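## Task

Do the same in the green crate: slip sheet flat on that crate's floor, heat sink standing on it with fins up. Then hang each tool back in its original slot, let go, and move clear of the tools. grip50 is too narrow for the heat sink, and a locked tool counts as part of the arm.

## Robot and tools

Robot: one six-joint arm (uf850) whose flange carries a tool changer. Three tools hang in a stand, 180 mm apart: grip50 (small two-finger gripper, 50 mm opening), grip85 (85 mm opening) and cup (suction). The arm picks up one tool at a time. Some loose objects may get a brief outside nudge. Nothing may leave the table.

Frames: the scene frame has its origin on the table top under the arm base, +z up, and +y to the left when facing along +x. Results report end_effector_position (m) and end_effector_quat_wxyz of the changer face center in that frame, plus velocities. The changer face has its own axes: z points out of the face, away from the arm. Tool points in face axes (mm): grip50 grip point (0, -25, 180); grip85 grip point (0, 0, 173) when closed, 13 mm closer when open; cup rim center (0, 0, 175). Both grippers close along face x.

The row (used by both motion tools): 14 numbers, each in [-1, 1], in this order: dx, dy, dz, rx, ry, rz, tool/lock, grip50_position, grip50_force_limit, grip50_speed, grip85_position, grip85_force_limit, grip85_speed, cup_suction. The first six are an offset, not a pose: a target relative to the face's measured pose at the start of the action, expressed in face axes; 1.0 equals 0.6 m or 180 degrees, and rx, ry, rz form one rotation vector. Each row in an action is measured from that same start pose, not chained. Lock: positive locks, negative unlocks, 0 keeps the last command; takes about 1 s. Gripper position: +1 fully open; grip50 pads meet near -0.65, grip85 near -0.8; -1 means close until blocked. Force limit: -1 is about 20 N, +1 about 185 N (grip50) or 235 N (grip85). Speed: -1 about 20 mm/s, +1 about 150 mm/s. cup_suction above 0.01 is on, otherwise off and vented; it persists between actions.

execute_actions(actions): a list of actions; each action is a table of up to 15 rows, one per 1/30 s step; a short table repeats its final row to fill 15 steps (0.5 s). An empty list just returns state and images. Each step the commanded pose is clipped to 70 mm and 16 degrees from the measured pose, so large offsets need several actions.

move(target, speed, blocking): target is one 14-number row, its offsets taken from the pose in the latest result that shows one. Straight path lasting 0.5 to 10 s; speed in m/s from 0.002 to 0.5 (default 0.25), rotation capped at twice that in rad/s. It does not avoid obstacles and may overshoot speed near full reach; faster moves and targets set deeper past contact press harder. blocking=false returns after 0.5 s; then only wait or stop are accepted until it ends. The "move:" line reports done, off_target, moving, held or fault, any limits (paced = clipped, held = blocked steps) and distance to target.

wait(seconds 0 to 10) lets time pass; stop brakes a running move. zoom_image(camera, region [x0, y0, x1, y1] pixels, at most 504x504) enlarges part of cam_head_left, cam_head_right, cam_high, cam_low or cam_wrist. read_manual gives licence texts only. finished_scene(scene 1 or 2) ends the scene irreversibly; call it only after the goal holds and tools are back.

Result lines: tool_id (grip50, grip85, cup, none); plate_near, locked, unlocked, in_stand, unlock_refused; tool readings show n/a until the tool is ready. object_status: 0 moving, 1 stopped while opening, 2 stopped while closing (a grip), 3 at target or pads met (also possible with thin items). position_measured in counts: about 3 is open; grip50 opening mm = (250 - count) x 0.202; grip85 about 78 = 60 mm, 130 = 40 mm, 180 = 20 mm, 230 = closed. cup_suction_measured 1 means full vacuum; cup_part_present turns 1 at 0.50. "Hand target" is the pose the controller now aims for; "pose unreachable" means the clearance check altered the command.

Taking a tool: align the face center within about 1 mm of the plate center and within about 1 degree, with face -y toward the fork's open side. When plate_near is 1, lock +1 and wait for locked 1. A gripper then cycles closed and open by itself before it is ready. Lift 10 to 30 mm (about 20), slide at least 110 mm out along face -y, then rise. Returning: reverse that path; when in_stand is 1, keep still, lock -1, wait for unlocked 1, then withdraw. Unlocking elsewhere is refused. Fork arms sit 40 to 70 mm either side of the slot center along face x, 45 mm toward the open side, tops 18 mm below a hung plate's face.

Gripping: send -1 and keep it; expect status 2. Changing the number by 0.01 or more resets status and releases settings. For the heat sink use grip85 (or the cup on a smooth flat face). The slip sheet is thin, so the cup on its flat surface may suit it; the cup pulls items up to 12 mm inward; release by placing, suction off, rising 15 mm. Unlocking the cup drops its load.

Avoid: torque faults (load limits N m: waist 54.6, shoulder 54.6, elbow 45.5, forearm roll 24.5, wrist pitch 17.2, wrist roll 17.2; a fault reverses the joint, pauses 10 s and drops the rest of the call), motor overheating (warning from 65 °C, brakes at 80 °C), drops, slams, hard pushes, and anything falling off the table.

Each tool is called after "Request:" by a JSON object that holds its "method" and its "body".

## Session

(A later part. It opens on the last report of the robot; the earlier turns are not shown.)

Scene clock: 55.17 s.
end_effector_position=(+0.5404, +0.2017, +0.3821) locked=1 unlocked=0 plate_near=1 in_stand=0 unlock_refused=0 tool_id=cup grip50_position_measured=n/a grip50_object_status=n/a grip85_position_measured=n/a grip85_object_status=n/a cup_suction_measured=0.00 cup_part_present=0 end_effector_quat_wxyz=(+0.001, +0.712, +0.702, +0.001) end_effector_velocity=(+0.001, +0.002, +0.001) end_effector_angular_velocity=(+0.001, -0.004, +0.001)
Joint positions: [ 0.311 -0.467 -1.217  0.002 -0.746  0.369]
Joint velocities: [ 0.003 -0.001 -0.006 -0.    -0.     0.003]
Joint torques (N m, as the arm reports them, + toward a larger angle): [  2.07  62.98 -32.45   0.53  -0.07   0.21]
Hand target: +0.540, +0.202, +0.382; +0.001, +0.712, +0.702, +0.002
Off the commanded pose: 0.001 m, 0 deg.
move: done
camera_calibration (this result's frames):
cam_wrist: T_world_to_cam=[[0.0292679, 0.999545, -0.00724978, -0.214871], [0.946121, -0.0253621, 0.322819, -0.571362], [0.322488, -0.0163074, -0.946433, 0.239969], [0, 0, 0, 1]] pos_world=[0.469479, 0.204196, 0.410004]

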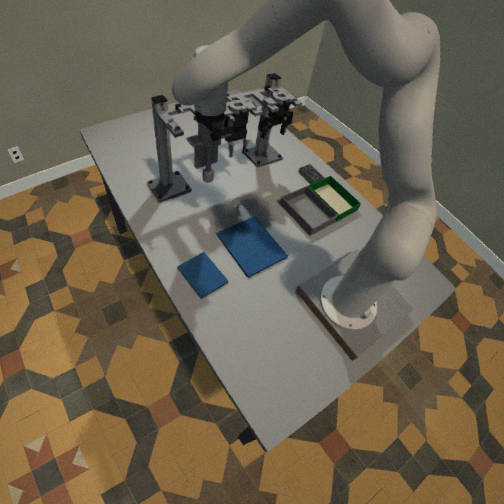

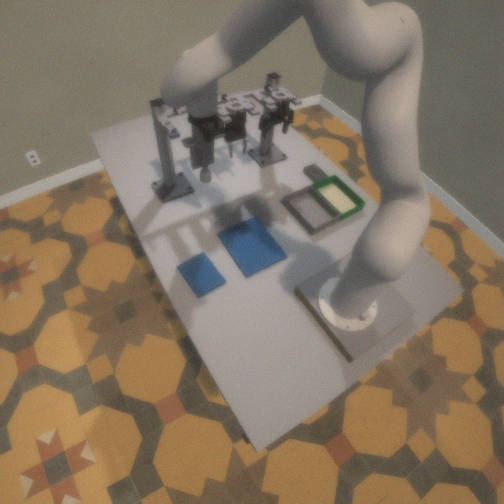

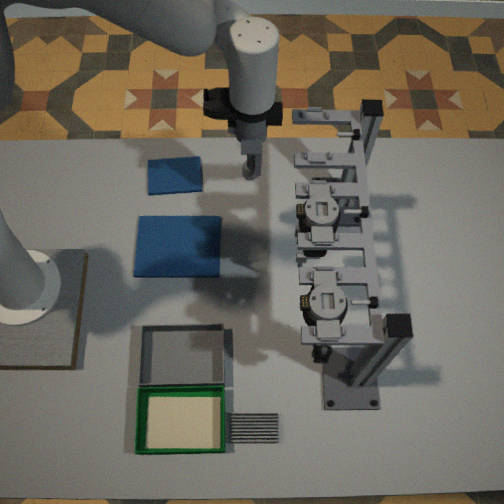

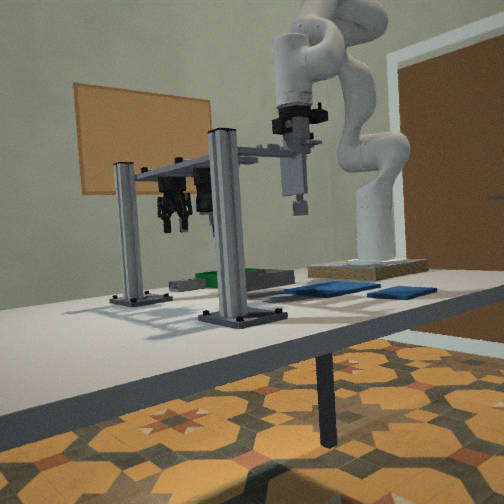

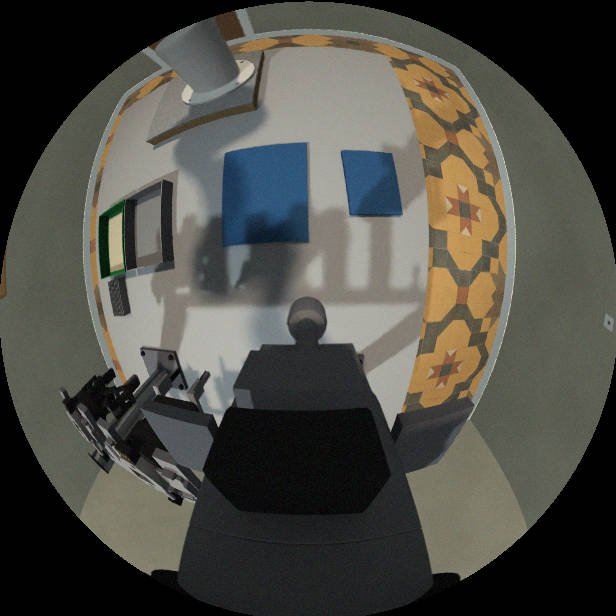

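Request:
{"method": "zoom_image", "body": {"camera": "cam_high", "region": [120,370,290,470]}}

Request:
{"method": "move", "body": {"target": [-0.0012,0.218,0,0,0,0,0,0,0,0,0,0,0,0], "speed": 0.12}}

Request:
{"method": "move", "body": {"target": [0,0,0.0333,0,0,0,0,0,0,0,0,0,0,0], "speed": 0.03}}

Request:
{"method": "execute_actions", "body": {"actions": [[[0,0,0,0,0,0,-1,0,0,0,0,0,0,0]],[[0,0,0,0,0,0,-1,0,0,0,0,0,0,0]],[[0,0,0,0,0,0,-1,0,0,0,0,0,0,0]]]}}

Region (120, 370, 290, 470) of cam_high's 504x504 image, scaled by 2.965, with more detail than that image has; it fills the top 296 rows of this view, and the rest is white.

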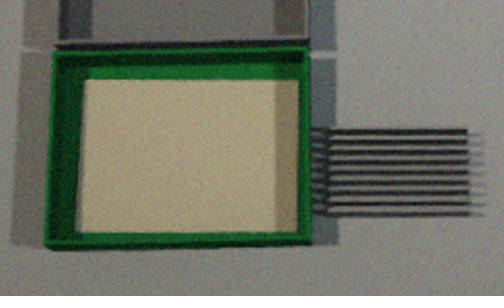

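Scene clock: 56.97 s.
end_effector_position=(+0.6709, +0.1989, +0.3824) locked=1 unlocked=0 plate_near=1 in_stand=0 unlock_refused=0 tool_id=cup grip50_position_measured=n/a grip50_object_status=n/a grip85_position_measured=n/a grip85_object_status=n/a cup_suction_measured=0.00 cup_part_present=0 end_effector_quat_wxyz=(+0.001, +0.712, +0.702, +0.001) end_effector_velocity=(+0.001, +0.000, -0.000) end_effector_angular_velocity=(-0.000, +0.000, +0.001)
Joint positions: [ 0.242 -0.765 -1.677  0.002 -0.908  0.3  ]
Joint velocities: [ 0.    -0.003 -0.005 -0.    -0.002 -0.001]
Joint torques (N m, as the arm reports them, + toward a larger angle): [  1.54  79.21 -34.66   0.42  -0.11   0.22]
Hand target: +0.671, +0.199, +0.382; +0.001, +0.712, +0.702, +0.001
Off the commanded pose: 0.000 m, 0 deg.
move: done
camera_calibration (this result's frames):
cam_wrist: T_world_to_cam=[[0.0292222, 0.999545, -0.00744414, -0.215776], [0.94612, -0.025256, 0.322829, -0.695003], [0.322494, -0.0164768, -0.946428, 0.198109], [0, 0, 0, 1]] pos_world=[0.599973, 0.201389, 0.410256]

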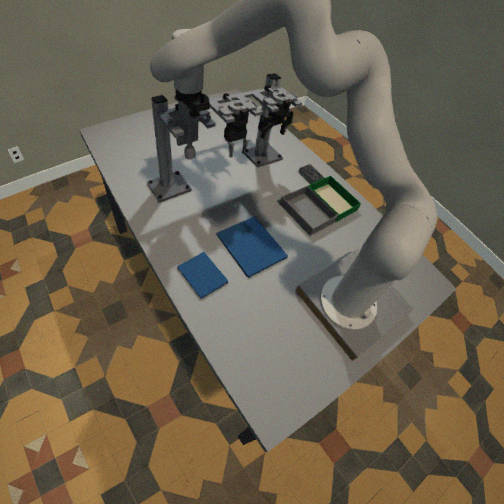

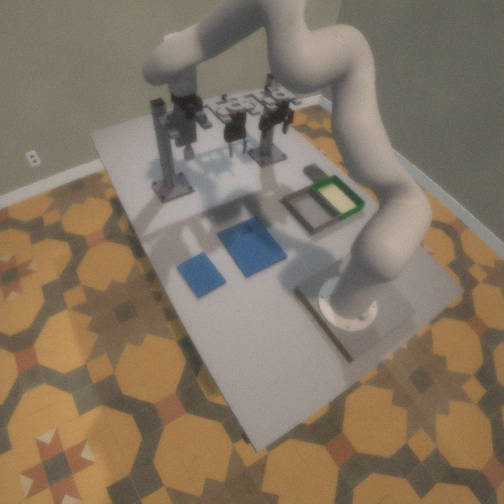

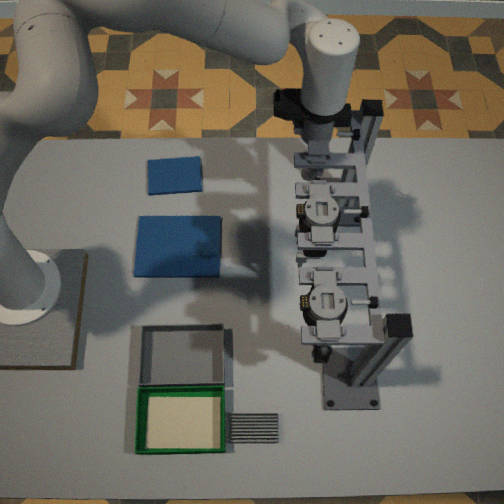

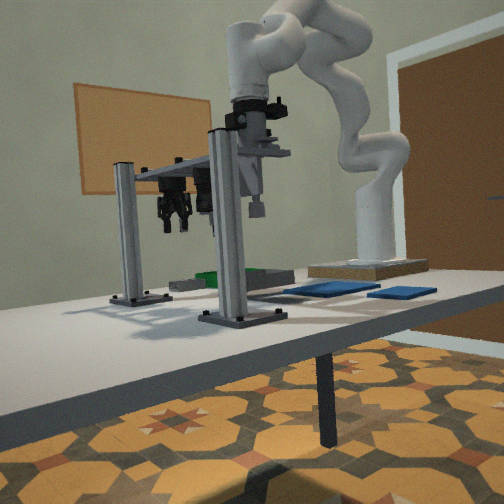

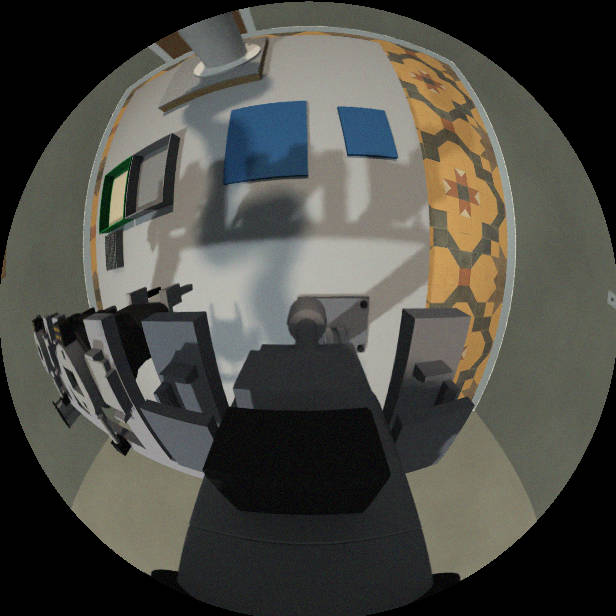

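Scene clock: 57.90 s.
end_effector_position=(+0.6709, +0.1989, +0.3626) locked=1 unlocked=0 plate_near=1 in_stand=1 unlock_refused=0 tool_id=cup grip50_position_measured=n/a grip50_object_status=n/a grip85_position_measured=n/a grip85_object_status=n/a cup_suction_measured=0.00 cup_part_present=0 end_effector_quat_wxyz=(+0.001, +0.712, +0.702, +0.002) end_effector_velocity=(+0.000, +0.000, -0.000) end_effector_angular_velocity=(+0.001, -0.003, +0.000)
Joint positions: [ 0.242 -0.784 -1.661  0.002 -0.873  0.3  ]
Joint velocities: [ 0.     0.     0.    -0.     0.003  0.   ]
Joint torques (N m, as the arm reports them, + toward a larger angle): [  1.53  79.07 -33.9    0.36  -0.17   0.33]
Hand target: +0.671, +0.199, +0.362; +0.001, +0.712, +0.702, +0.001
Off the commanded pose: 0.000 m, 0 deg.
move: done
camera_calibration (this result's frames):
cam_wrist: T_world_to_cam=[[0.029224, 0.999546, -0.00735385, -0.215989], [0.946043, -0.0252829, 0.323054, -0.688736], [0.322722, -0.016398, -0.946352, 0.179197], [0, 0, 0, 1]] pos_world=[0.600055, 0.201416, 0.390494]

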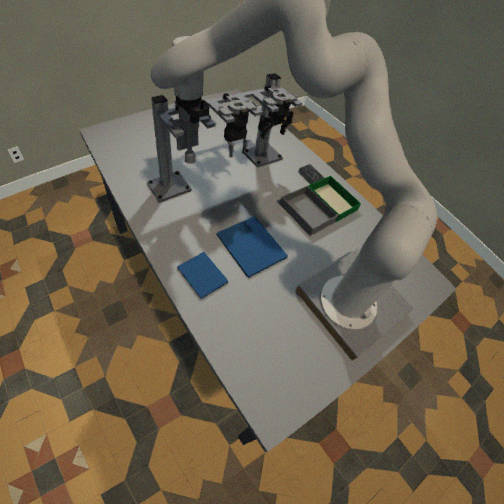

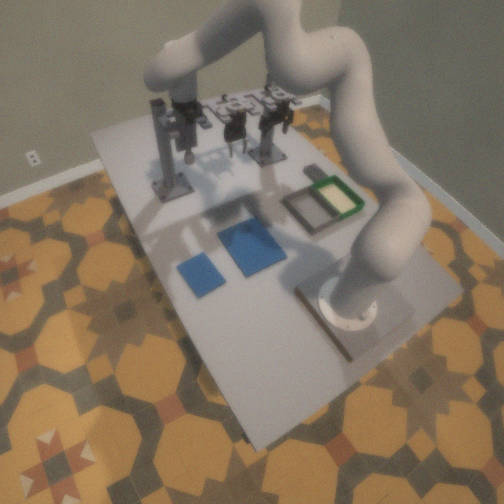

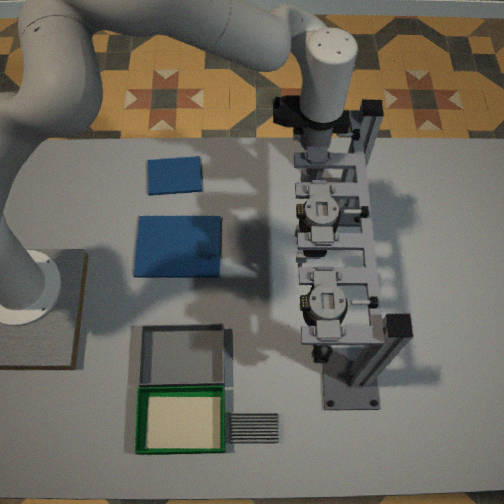

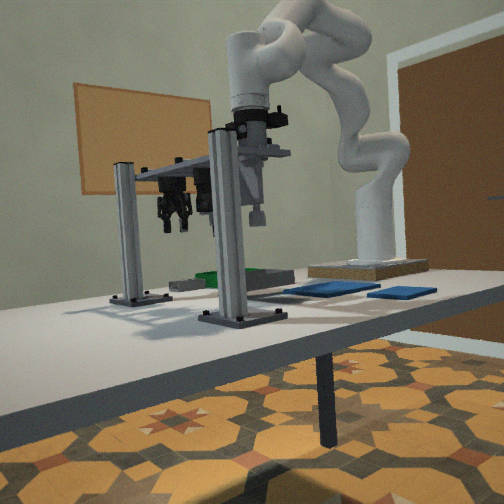

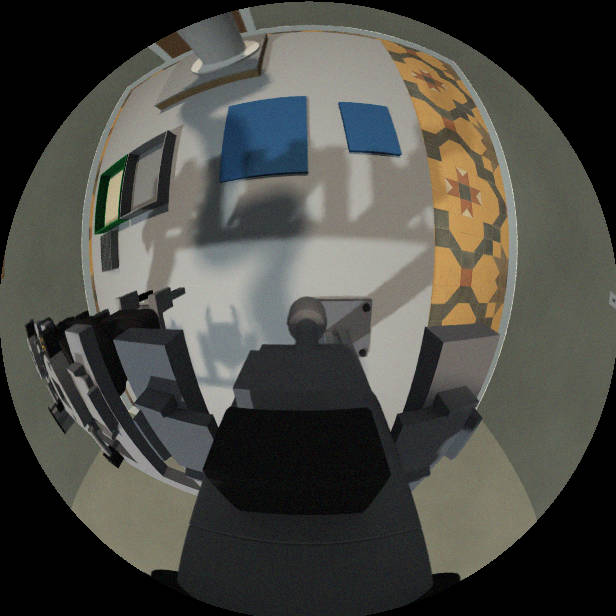

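Scene clock: 59.40 s.
end_effector_position=(+0.6709, +0.1989, +0.3626) locked=0 unlocked=1 plate_near=1 in_stand=1 unlock_refused=0 tool_id=none grip50_position_measured=n/a grip50_object_status=n/a grip85_position_measured=n/a grip85_object_status=n/a cup_suction_measured=n/a cup_part_present=n/a end_effector_quat_wxyz=(+0.001, +0.712, +0.702, +0.002) end_effector_velocity=(+0.000, +0.000, +0.001) end_effector_angular_velocity=(+0.000, -0.001, +0.000)
Joint positions: [ 0.242 -0.784 -1.661  0.002 -0.873  0.3  ]
Joint velocities: [ 0.001  0.001 -0.001 -0.    -0.     0.   ]
Joint torques (N m, as the arm reports them, + toward a larger angle): [  2.08  71.1  -29.95   0.59  -0.04   0.3 ]
Hand target: +0.671, +0.199, +0.363; +0.001, +0.712, +0.702, +0.002
Off the commanded pose: 0.000 m, 0 deg.
camera_calibration (this result's frames):
cam_wrist: T_world_to_cam=[[0.0292185, 0.999546, -0.00736388, -0.215982], [0.946043, -0.0252744, 0.323055, -0.688745], [0.322722, -0.0164057, -0.946352, 0.179218], [0, 0, 0, 1]] pos_world=[0.600055, 0.201416, 0.390516]

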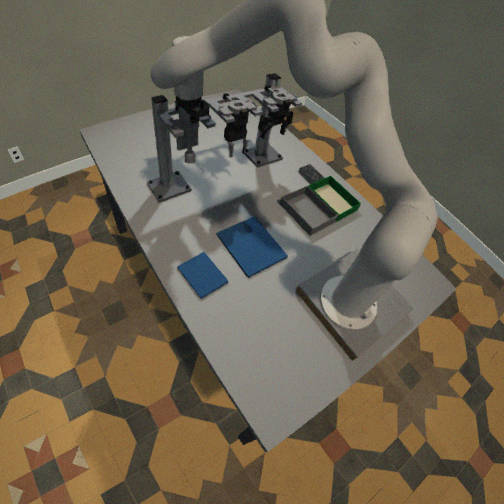

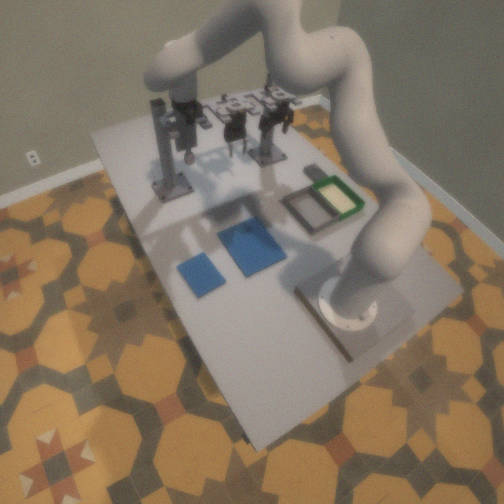

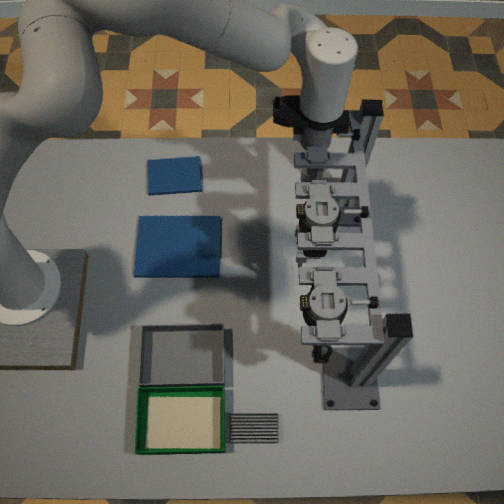

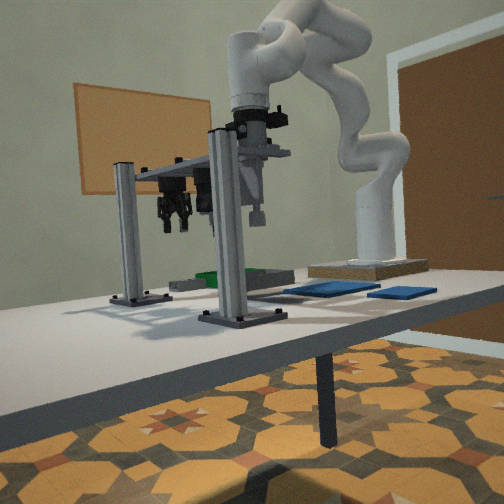

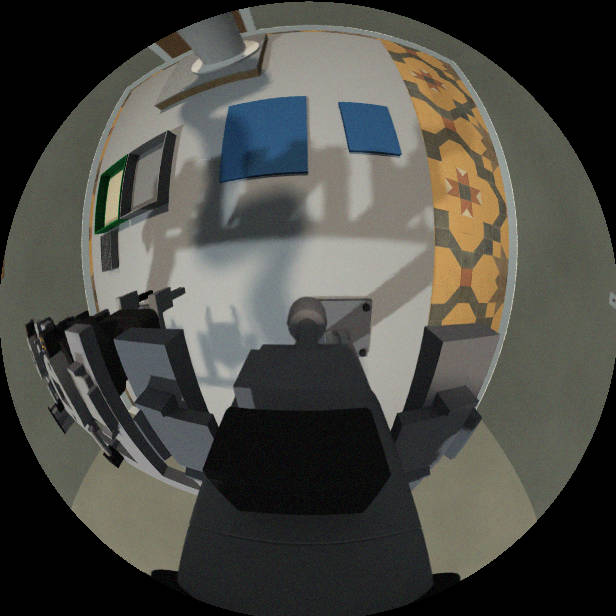

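Request:
{"method": "move", "body": {"target": [0,0,-0.05,0,0,0,0,0,0,0,0,0,0,0], "speed": 0.06}}

Request:
{"method": "move", "body": {"target": [-0.6028,-0.0018,0,0,0,-0.002,0,0,0,0,0,0,0,0]}}

Scene clock: 60.37 s.
end_effector_position=(+0.6708, +0.1989, +0.3924) locked=0 unlocked=1 plate_near=0 in_stand=0 unlock_refused=0 tool_id=none grip50_position_measured=n/a grip50_object_status=n/a grip85_position_measured=n/a grip85_object_status=n/a cup_suction_measured=n/a cup_part_present=n/a end_effector_quat_wxyz=(+0.001, +0.712, +0.702, +0.001) end_effector_velocity=(-0.000, -0.001, +0.000) end_effector_angular_velocity=(-0.001, +0.003, -0.000)
Joint positions: [ 0.242 -0.756 -1.686  0.002 -0.925  0.3  ]
Joint velocities: [-0.001  0.    -0.     0.    -0.003 -0.   ]
Joint torques (N m, as the arm reports them, + toward a larger angle): [  0.84  71.53 -30.38   0.58  -0.1    0.24]
Hand target: +0.671, +0.199, +0.393; +0.001, +0.712, +0.702, +0.002
Off the commanded pose: 0.000 m, 0 deg.
move: done
camera_calibration (this result's frames):
cam_wrist: T_world_to_cam=[[0.0292235, 0.999545, -0.0074538, -0.215688], [0.94612, -0.0252541, 0.32283, -0.698211], [0.322495, -0.0164864, -0.946427, 0.207582], [0, 0, 0, 1]] pos_world=[0.59995, 0.20138, 0.420258]

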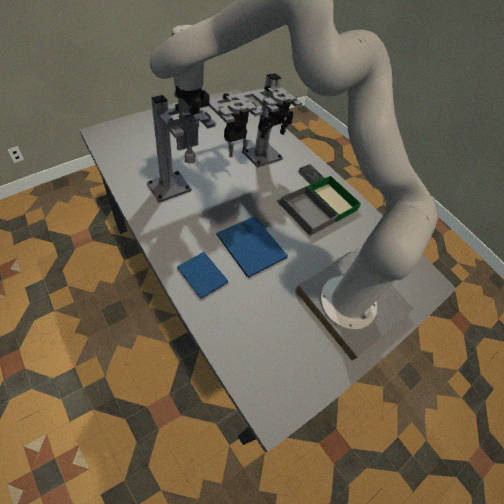

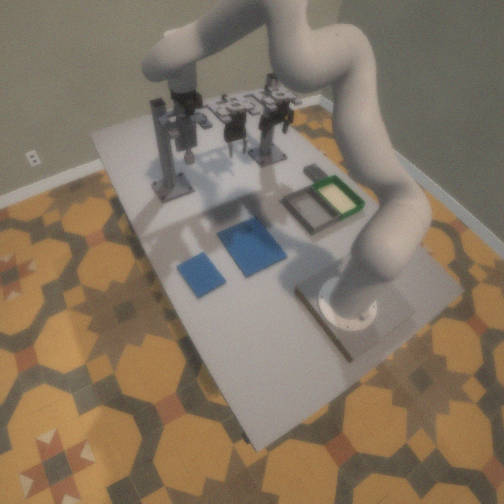

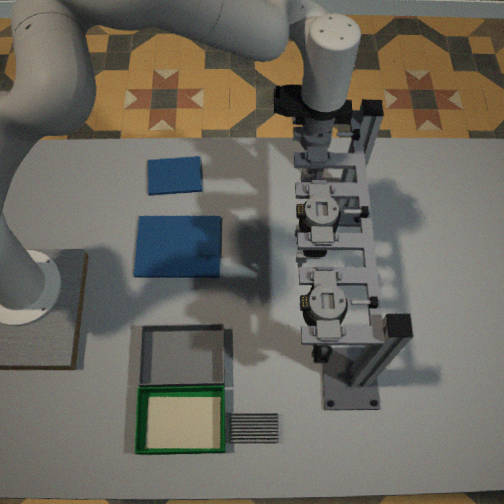

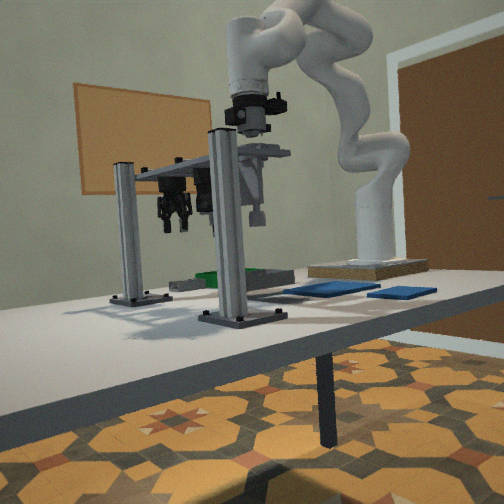

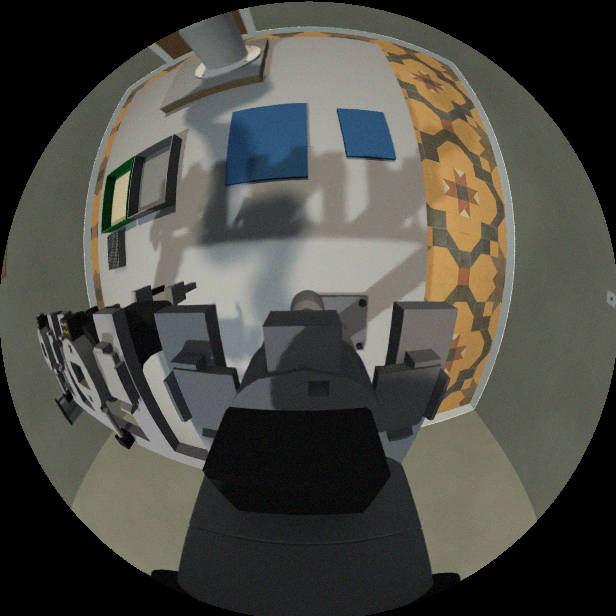

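Scene clock: 62.30 s.
end_effector_position=(+0.6642, -0.1626, +0.3922) locked=0 unlocked=1 plate_near=0 in_stand=0 unlock_refused=0 tool_id=none grip50_position_measured=n/a grip50_object_status=n/a grip85_position_measured=n/a grip85_object_status=n/a cup_suction_measured=n/a cup_part_present=n/a end_effector_quat_wxyz=(+0.001, +0.710, +0.704, +0.001) end_effector_velocity=(+0.000, -0.003, +0.001) end_effector_angular_velocity=(-0.000, -0.002, -0.001)
Joint positions: [-0.287 -0.715 -1.619  0.003 -0.9   -0.236]
Joint velocities: [-0.004 -0.001 -0.003  0.    -0.001 -0.003]
Joint torques (N m, as the arm reports them, + toward a larger angle): [  1.29  68.57 -30.21   0.5   -0.1    0.27]
Hand target: +0.664, -0.163, +0.392; +0.001, +0.710, +0.704, +0.001
Off the commanded pose: 0.001 m, 0 deg.
move: done
camera_calibration (this result's frames):
cam_wrist: T_world_to_cam=[[0.0225613, 0.999707, -0.00871439, 0.150783], [0.946285, -0.0185418, 0.3228, -0.700034], [0.322544, -0.0155291, -0.946427, 0.203777], [0, 0, 0, 1]] pos_world=[0.593302, -0.160555, 0.420145]

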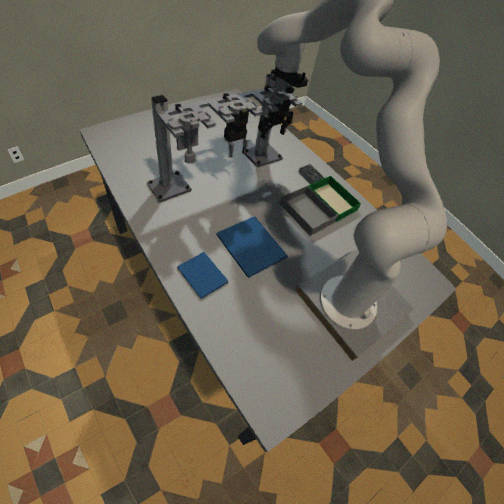

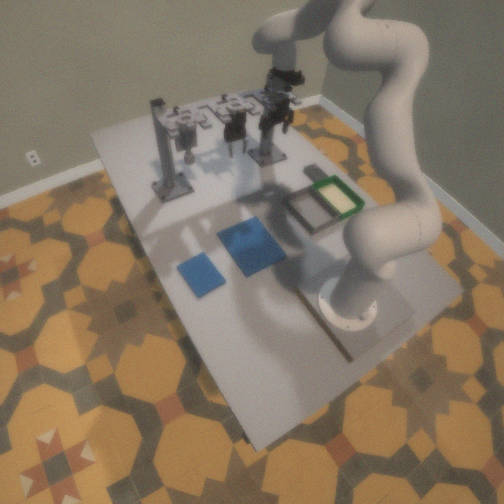

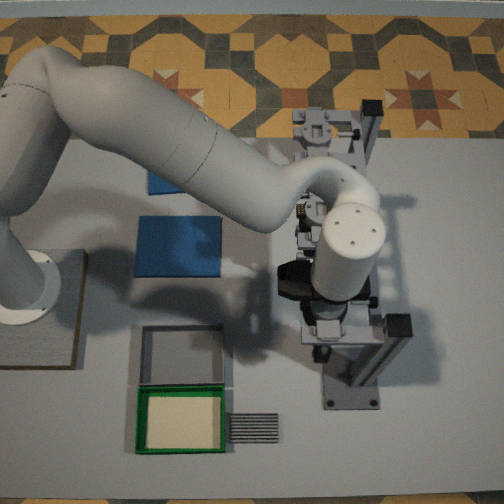

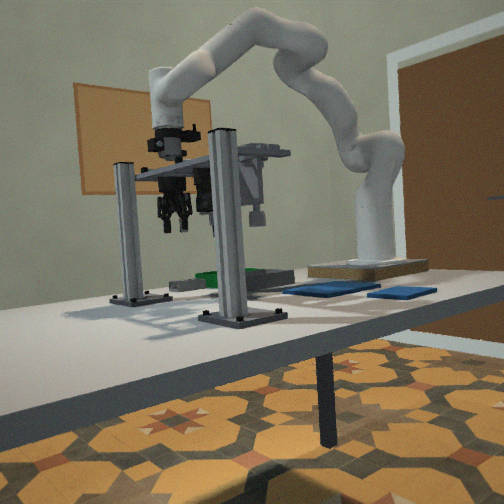

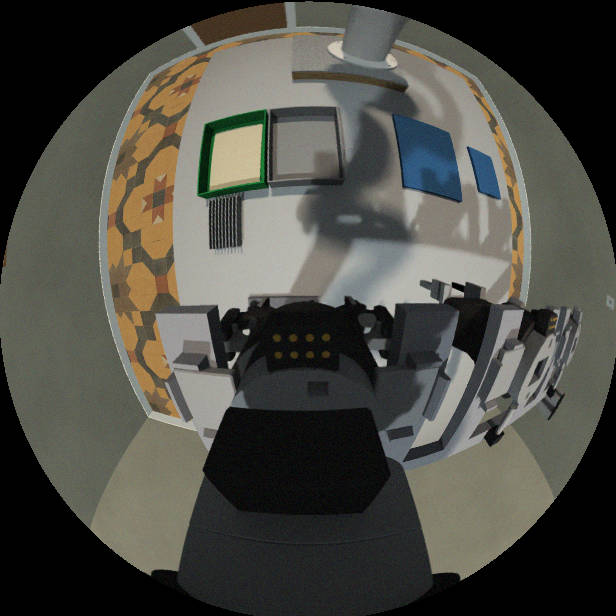

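Request:
{"method": "move", "body": {"target": [-0.0005,0.0002,0.051,0,0,0,0,0,0,0,1,0,0,0], "speed": 0.02}}

Request:
{"method": "execute_actions", "body": {"actions": [[[0,0,0,0,0,0,1,0,0,0,1,0,0,0]],[[0,0,0,0,0,0,1,0,0,0,1,0,0,0]],[[0,0,0,0,0,0,1,0,0,0,1,0,0,0]]]}}

Scene clock: 64.23 s.
end_effector_position=(+0.6645, -0.1629, +0.3622) locked=0 unlocked=1 plate_near=1 in_stand=1 unlock_refused=0 tool_id=none grip50_position_measured=n/a grip50_object_status=n/a grip85_position_measured=n/a grip85_object_status=n/a cup_suction_measured=n/a cup_part_present=n/a end_effector_quat_wxyz=(+0.001, +0.710, +0.704, +0.001) end_effector_velocity=(+0.000, +0.001, -0.000) end_effector_angular_velocity=(-0.001, -0.002, +0.000)
Joint positions: [-0.287 -0.745 -1.595  0.003 -0.847 -0.236]
Joint velocities: [ 0.001  0.     0.001 -0.     0.003  0.001]
Joint torques (N m, as the arm reports them, + toward a larger angle): [  1.29  64.29 -27.62   0.47   0.18   0.3 ]
Hand target: +0.664, -0.163, +0.362; +0.001, +0.710, +0.704, +0.001
Off the commanded pose: 0.001 m, 0 deg.
move: done
camera_calibration (this result's frames):
cam_wrist: T_world_to_cam=[[0.0225247, 0.999707, -0.00882017, 0.150884], [0.94612, -0.018465, 0.32329, -0.690677], [0.323033, -0.015627, -0.946259, 0.174889], [0, 0, 0, 1]] pos_world=[0.59357, -0.16086, 0.39011]

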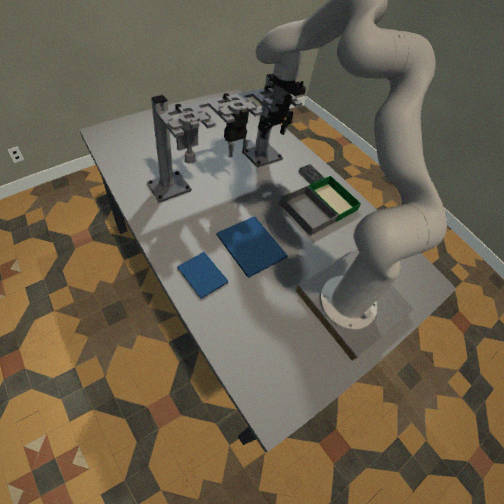

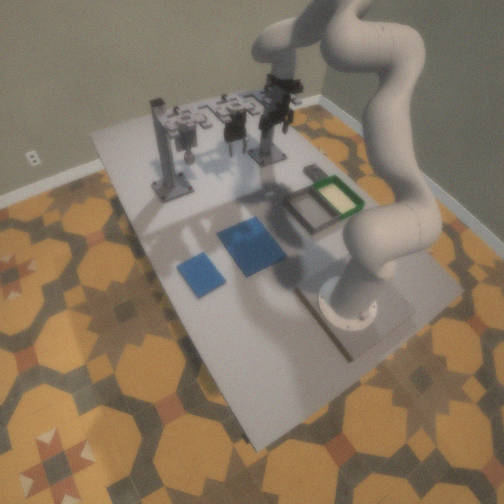

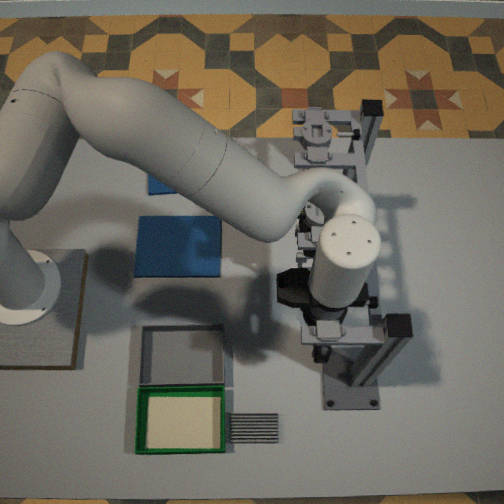

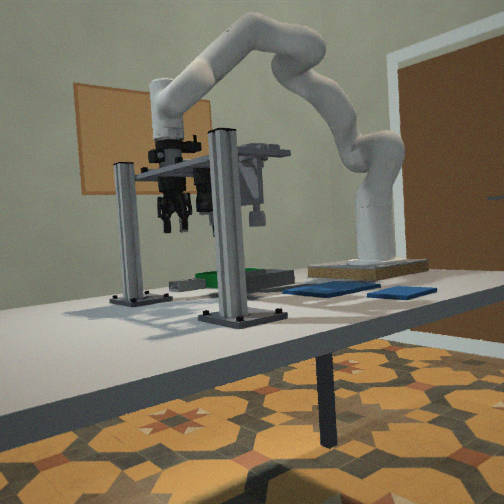

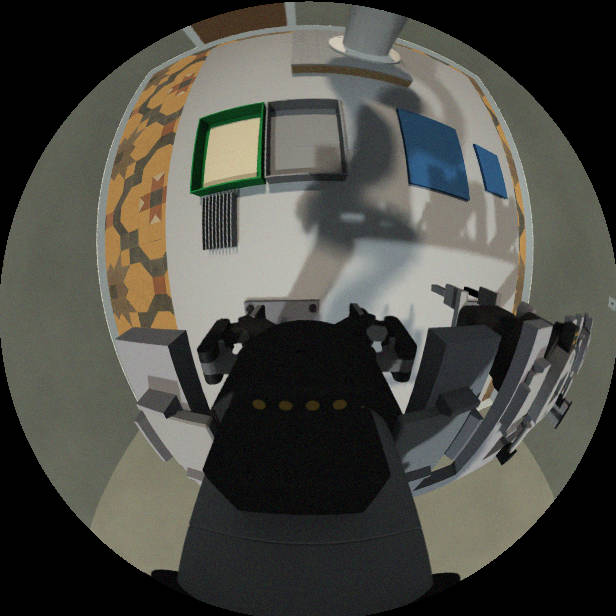

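Scene clock: 65.73 s.
end_effector_position=(+0.6646, -0.1629, +0.3625) locked=1 unlocked=0 plate_near=1 in_stand=1 unlock_refused=0 tool_id=grip85 grip50_position_measured=n/a grip50_object_status=n/a grip85_position_measured=n/a grip85_object_status=n/a cup_suction_measured=n/a cup_part_present=n/a end_effector_quat_wxyz=(+0.002, +0.710, +0.705, +0.001) end_effector_velocity=(+0.000, -0.000, +0.000) end_effector_angular_velocity=(-0.000, -0.001, -0.001)
Joint positions: [-0.287 -0.745 -1.596  0.003 -0.846 -0.236]
Joint velocities: [-0.     0.    -0.001  0.    -0.     0.001]
Joint torques (N m, as the arm reports them, + toward a larger angle): [  1.16  75.93 -32.94   0.73  -0.28   0.24]
Hand target: +0.665, -0.163, +0.363; +0.002, +0.710, +0.705, +0.001
Off the commanded pose: 0.000 m, 0 deg.
camera_calibration (this result's frames):
cam_wrist: T_world_to_cam=[[0.0224778, 0.999707, -0.00897649, 0.150991], [0.945864, -0.0183575, 0.324044, -0.691011], [0.323785, -0.0157743, -0.945999, 0.174479], [0, 0, 0, 1]] pos_world=[0.593715, -0.16088, 0.390331]

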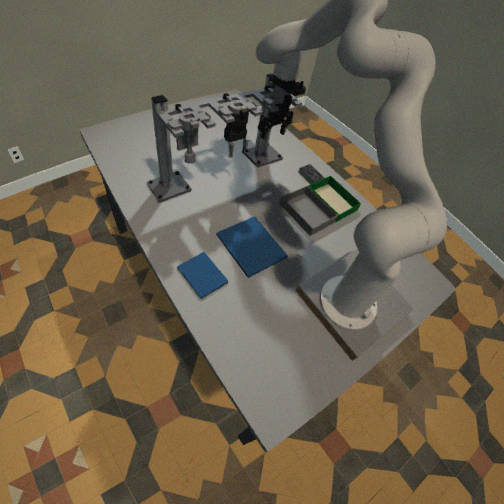

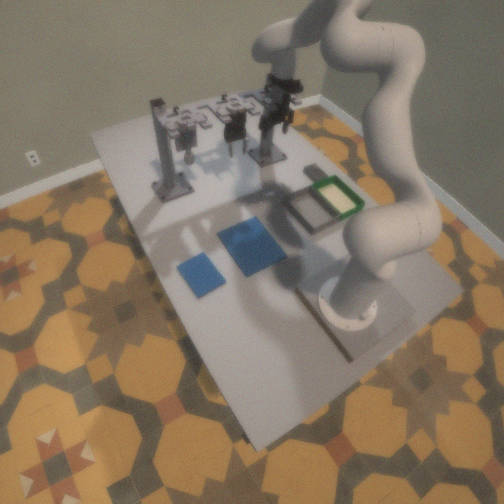

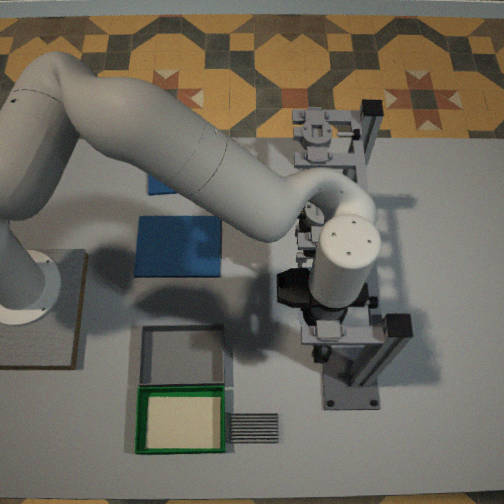

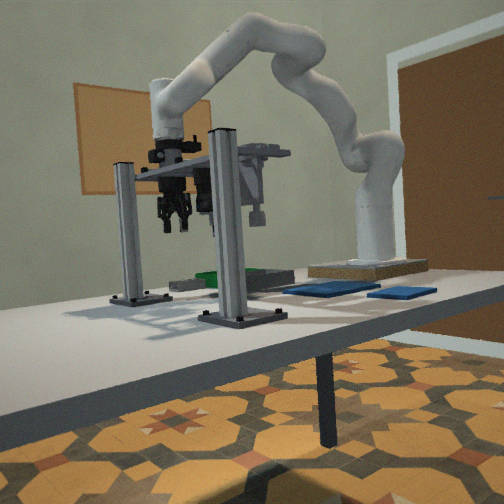

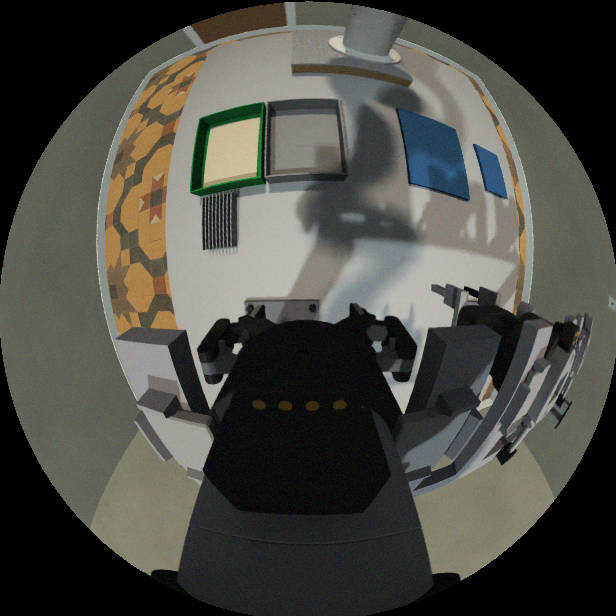

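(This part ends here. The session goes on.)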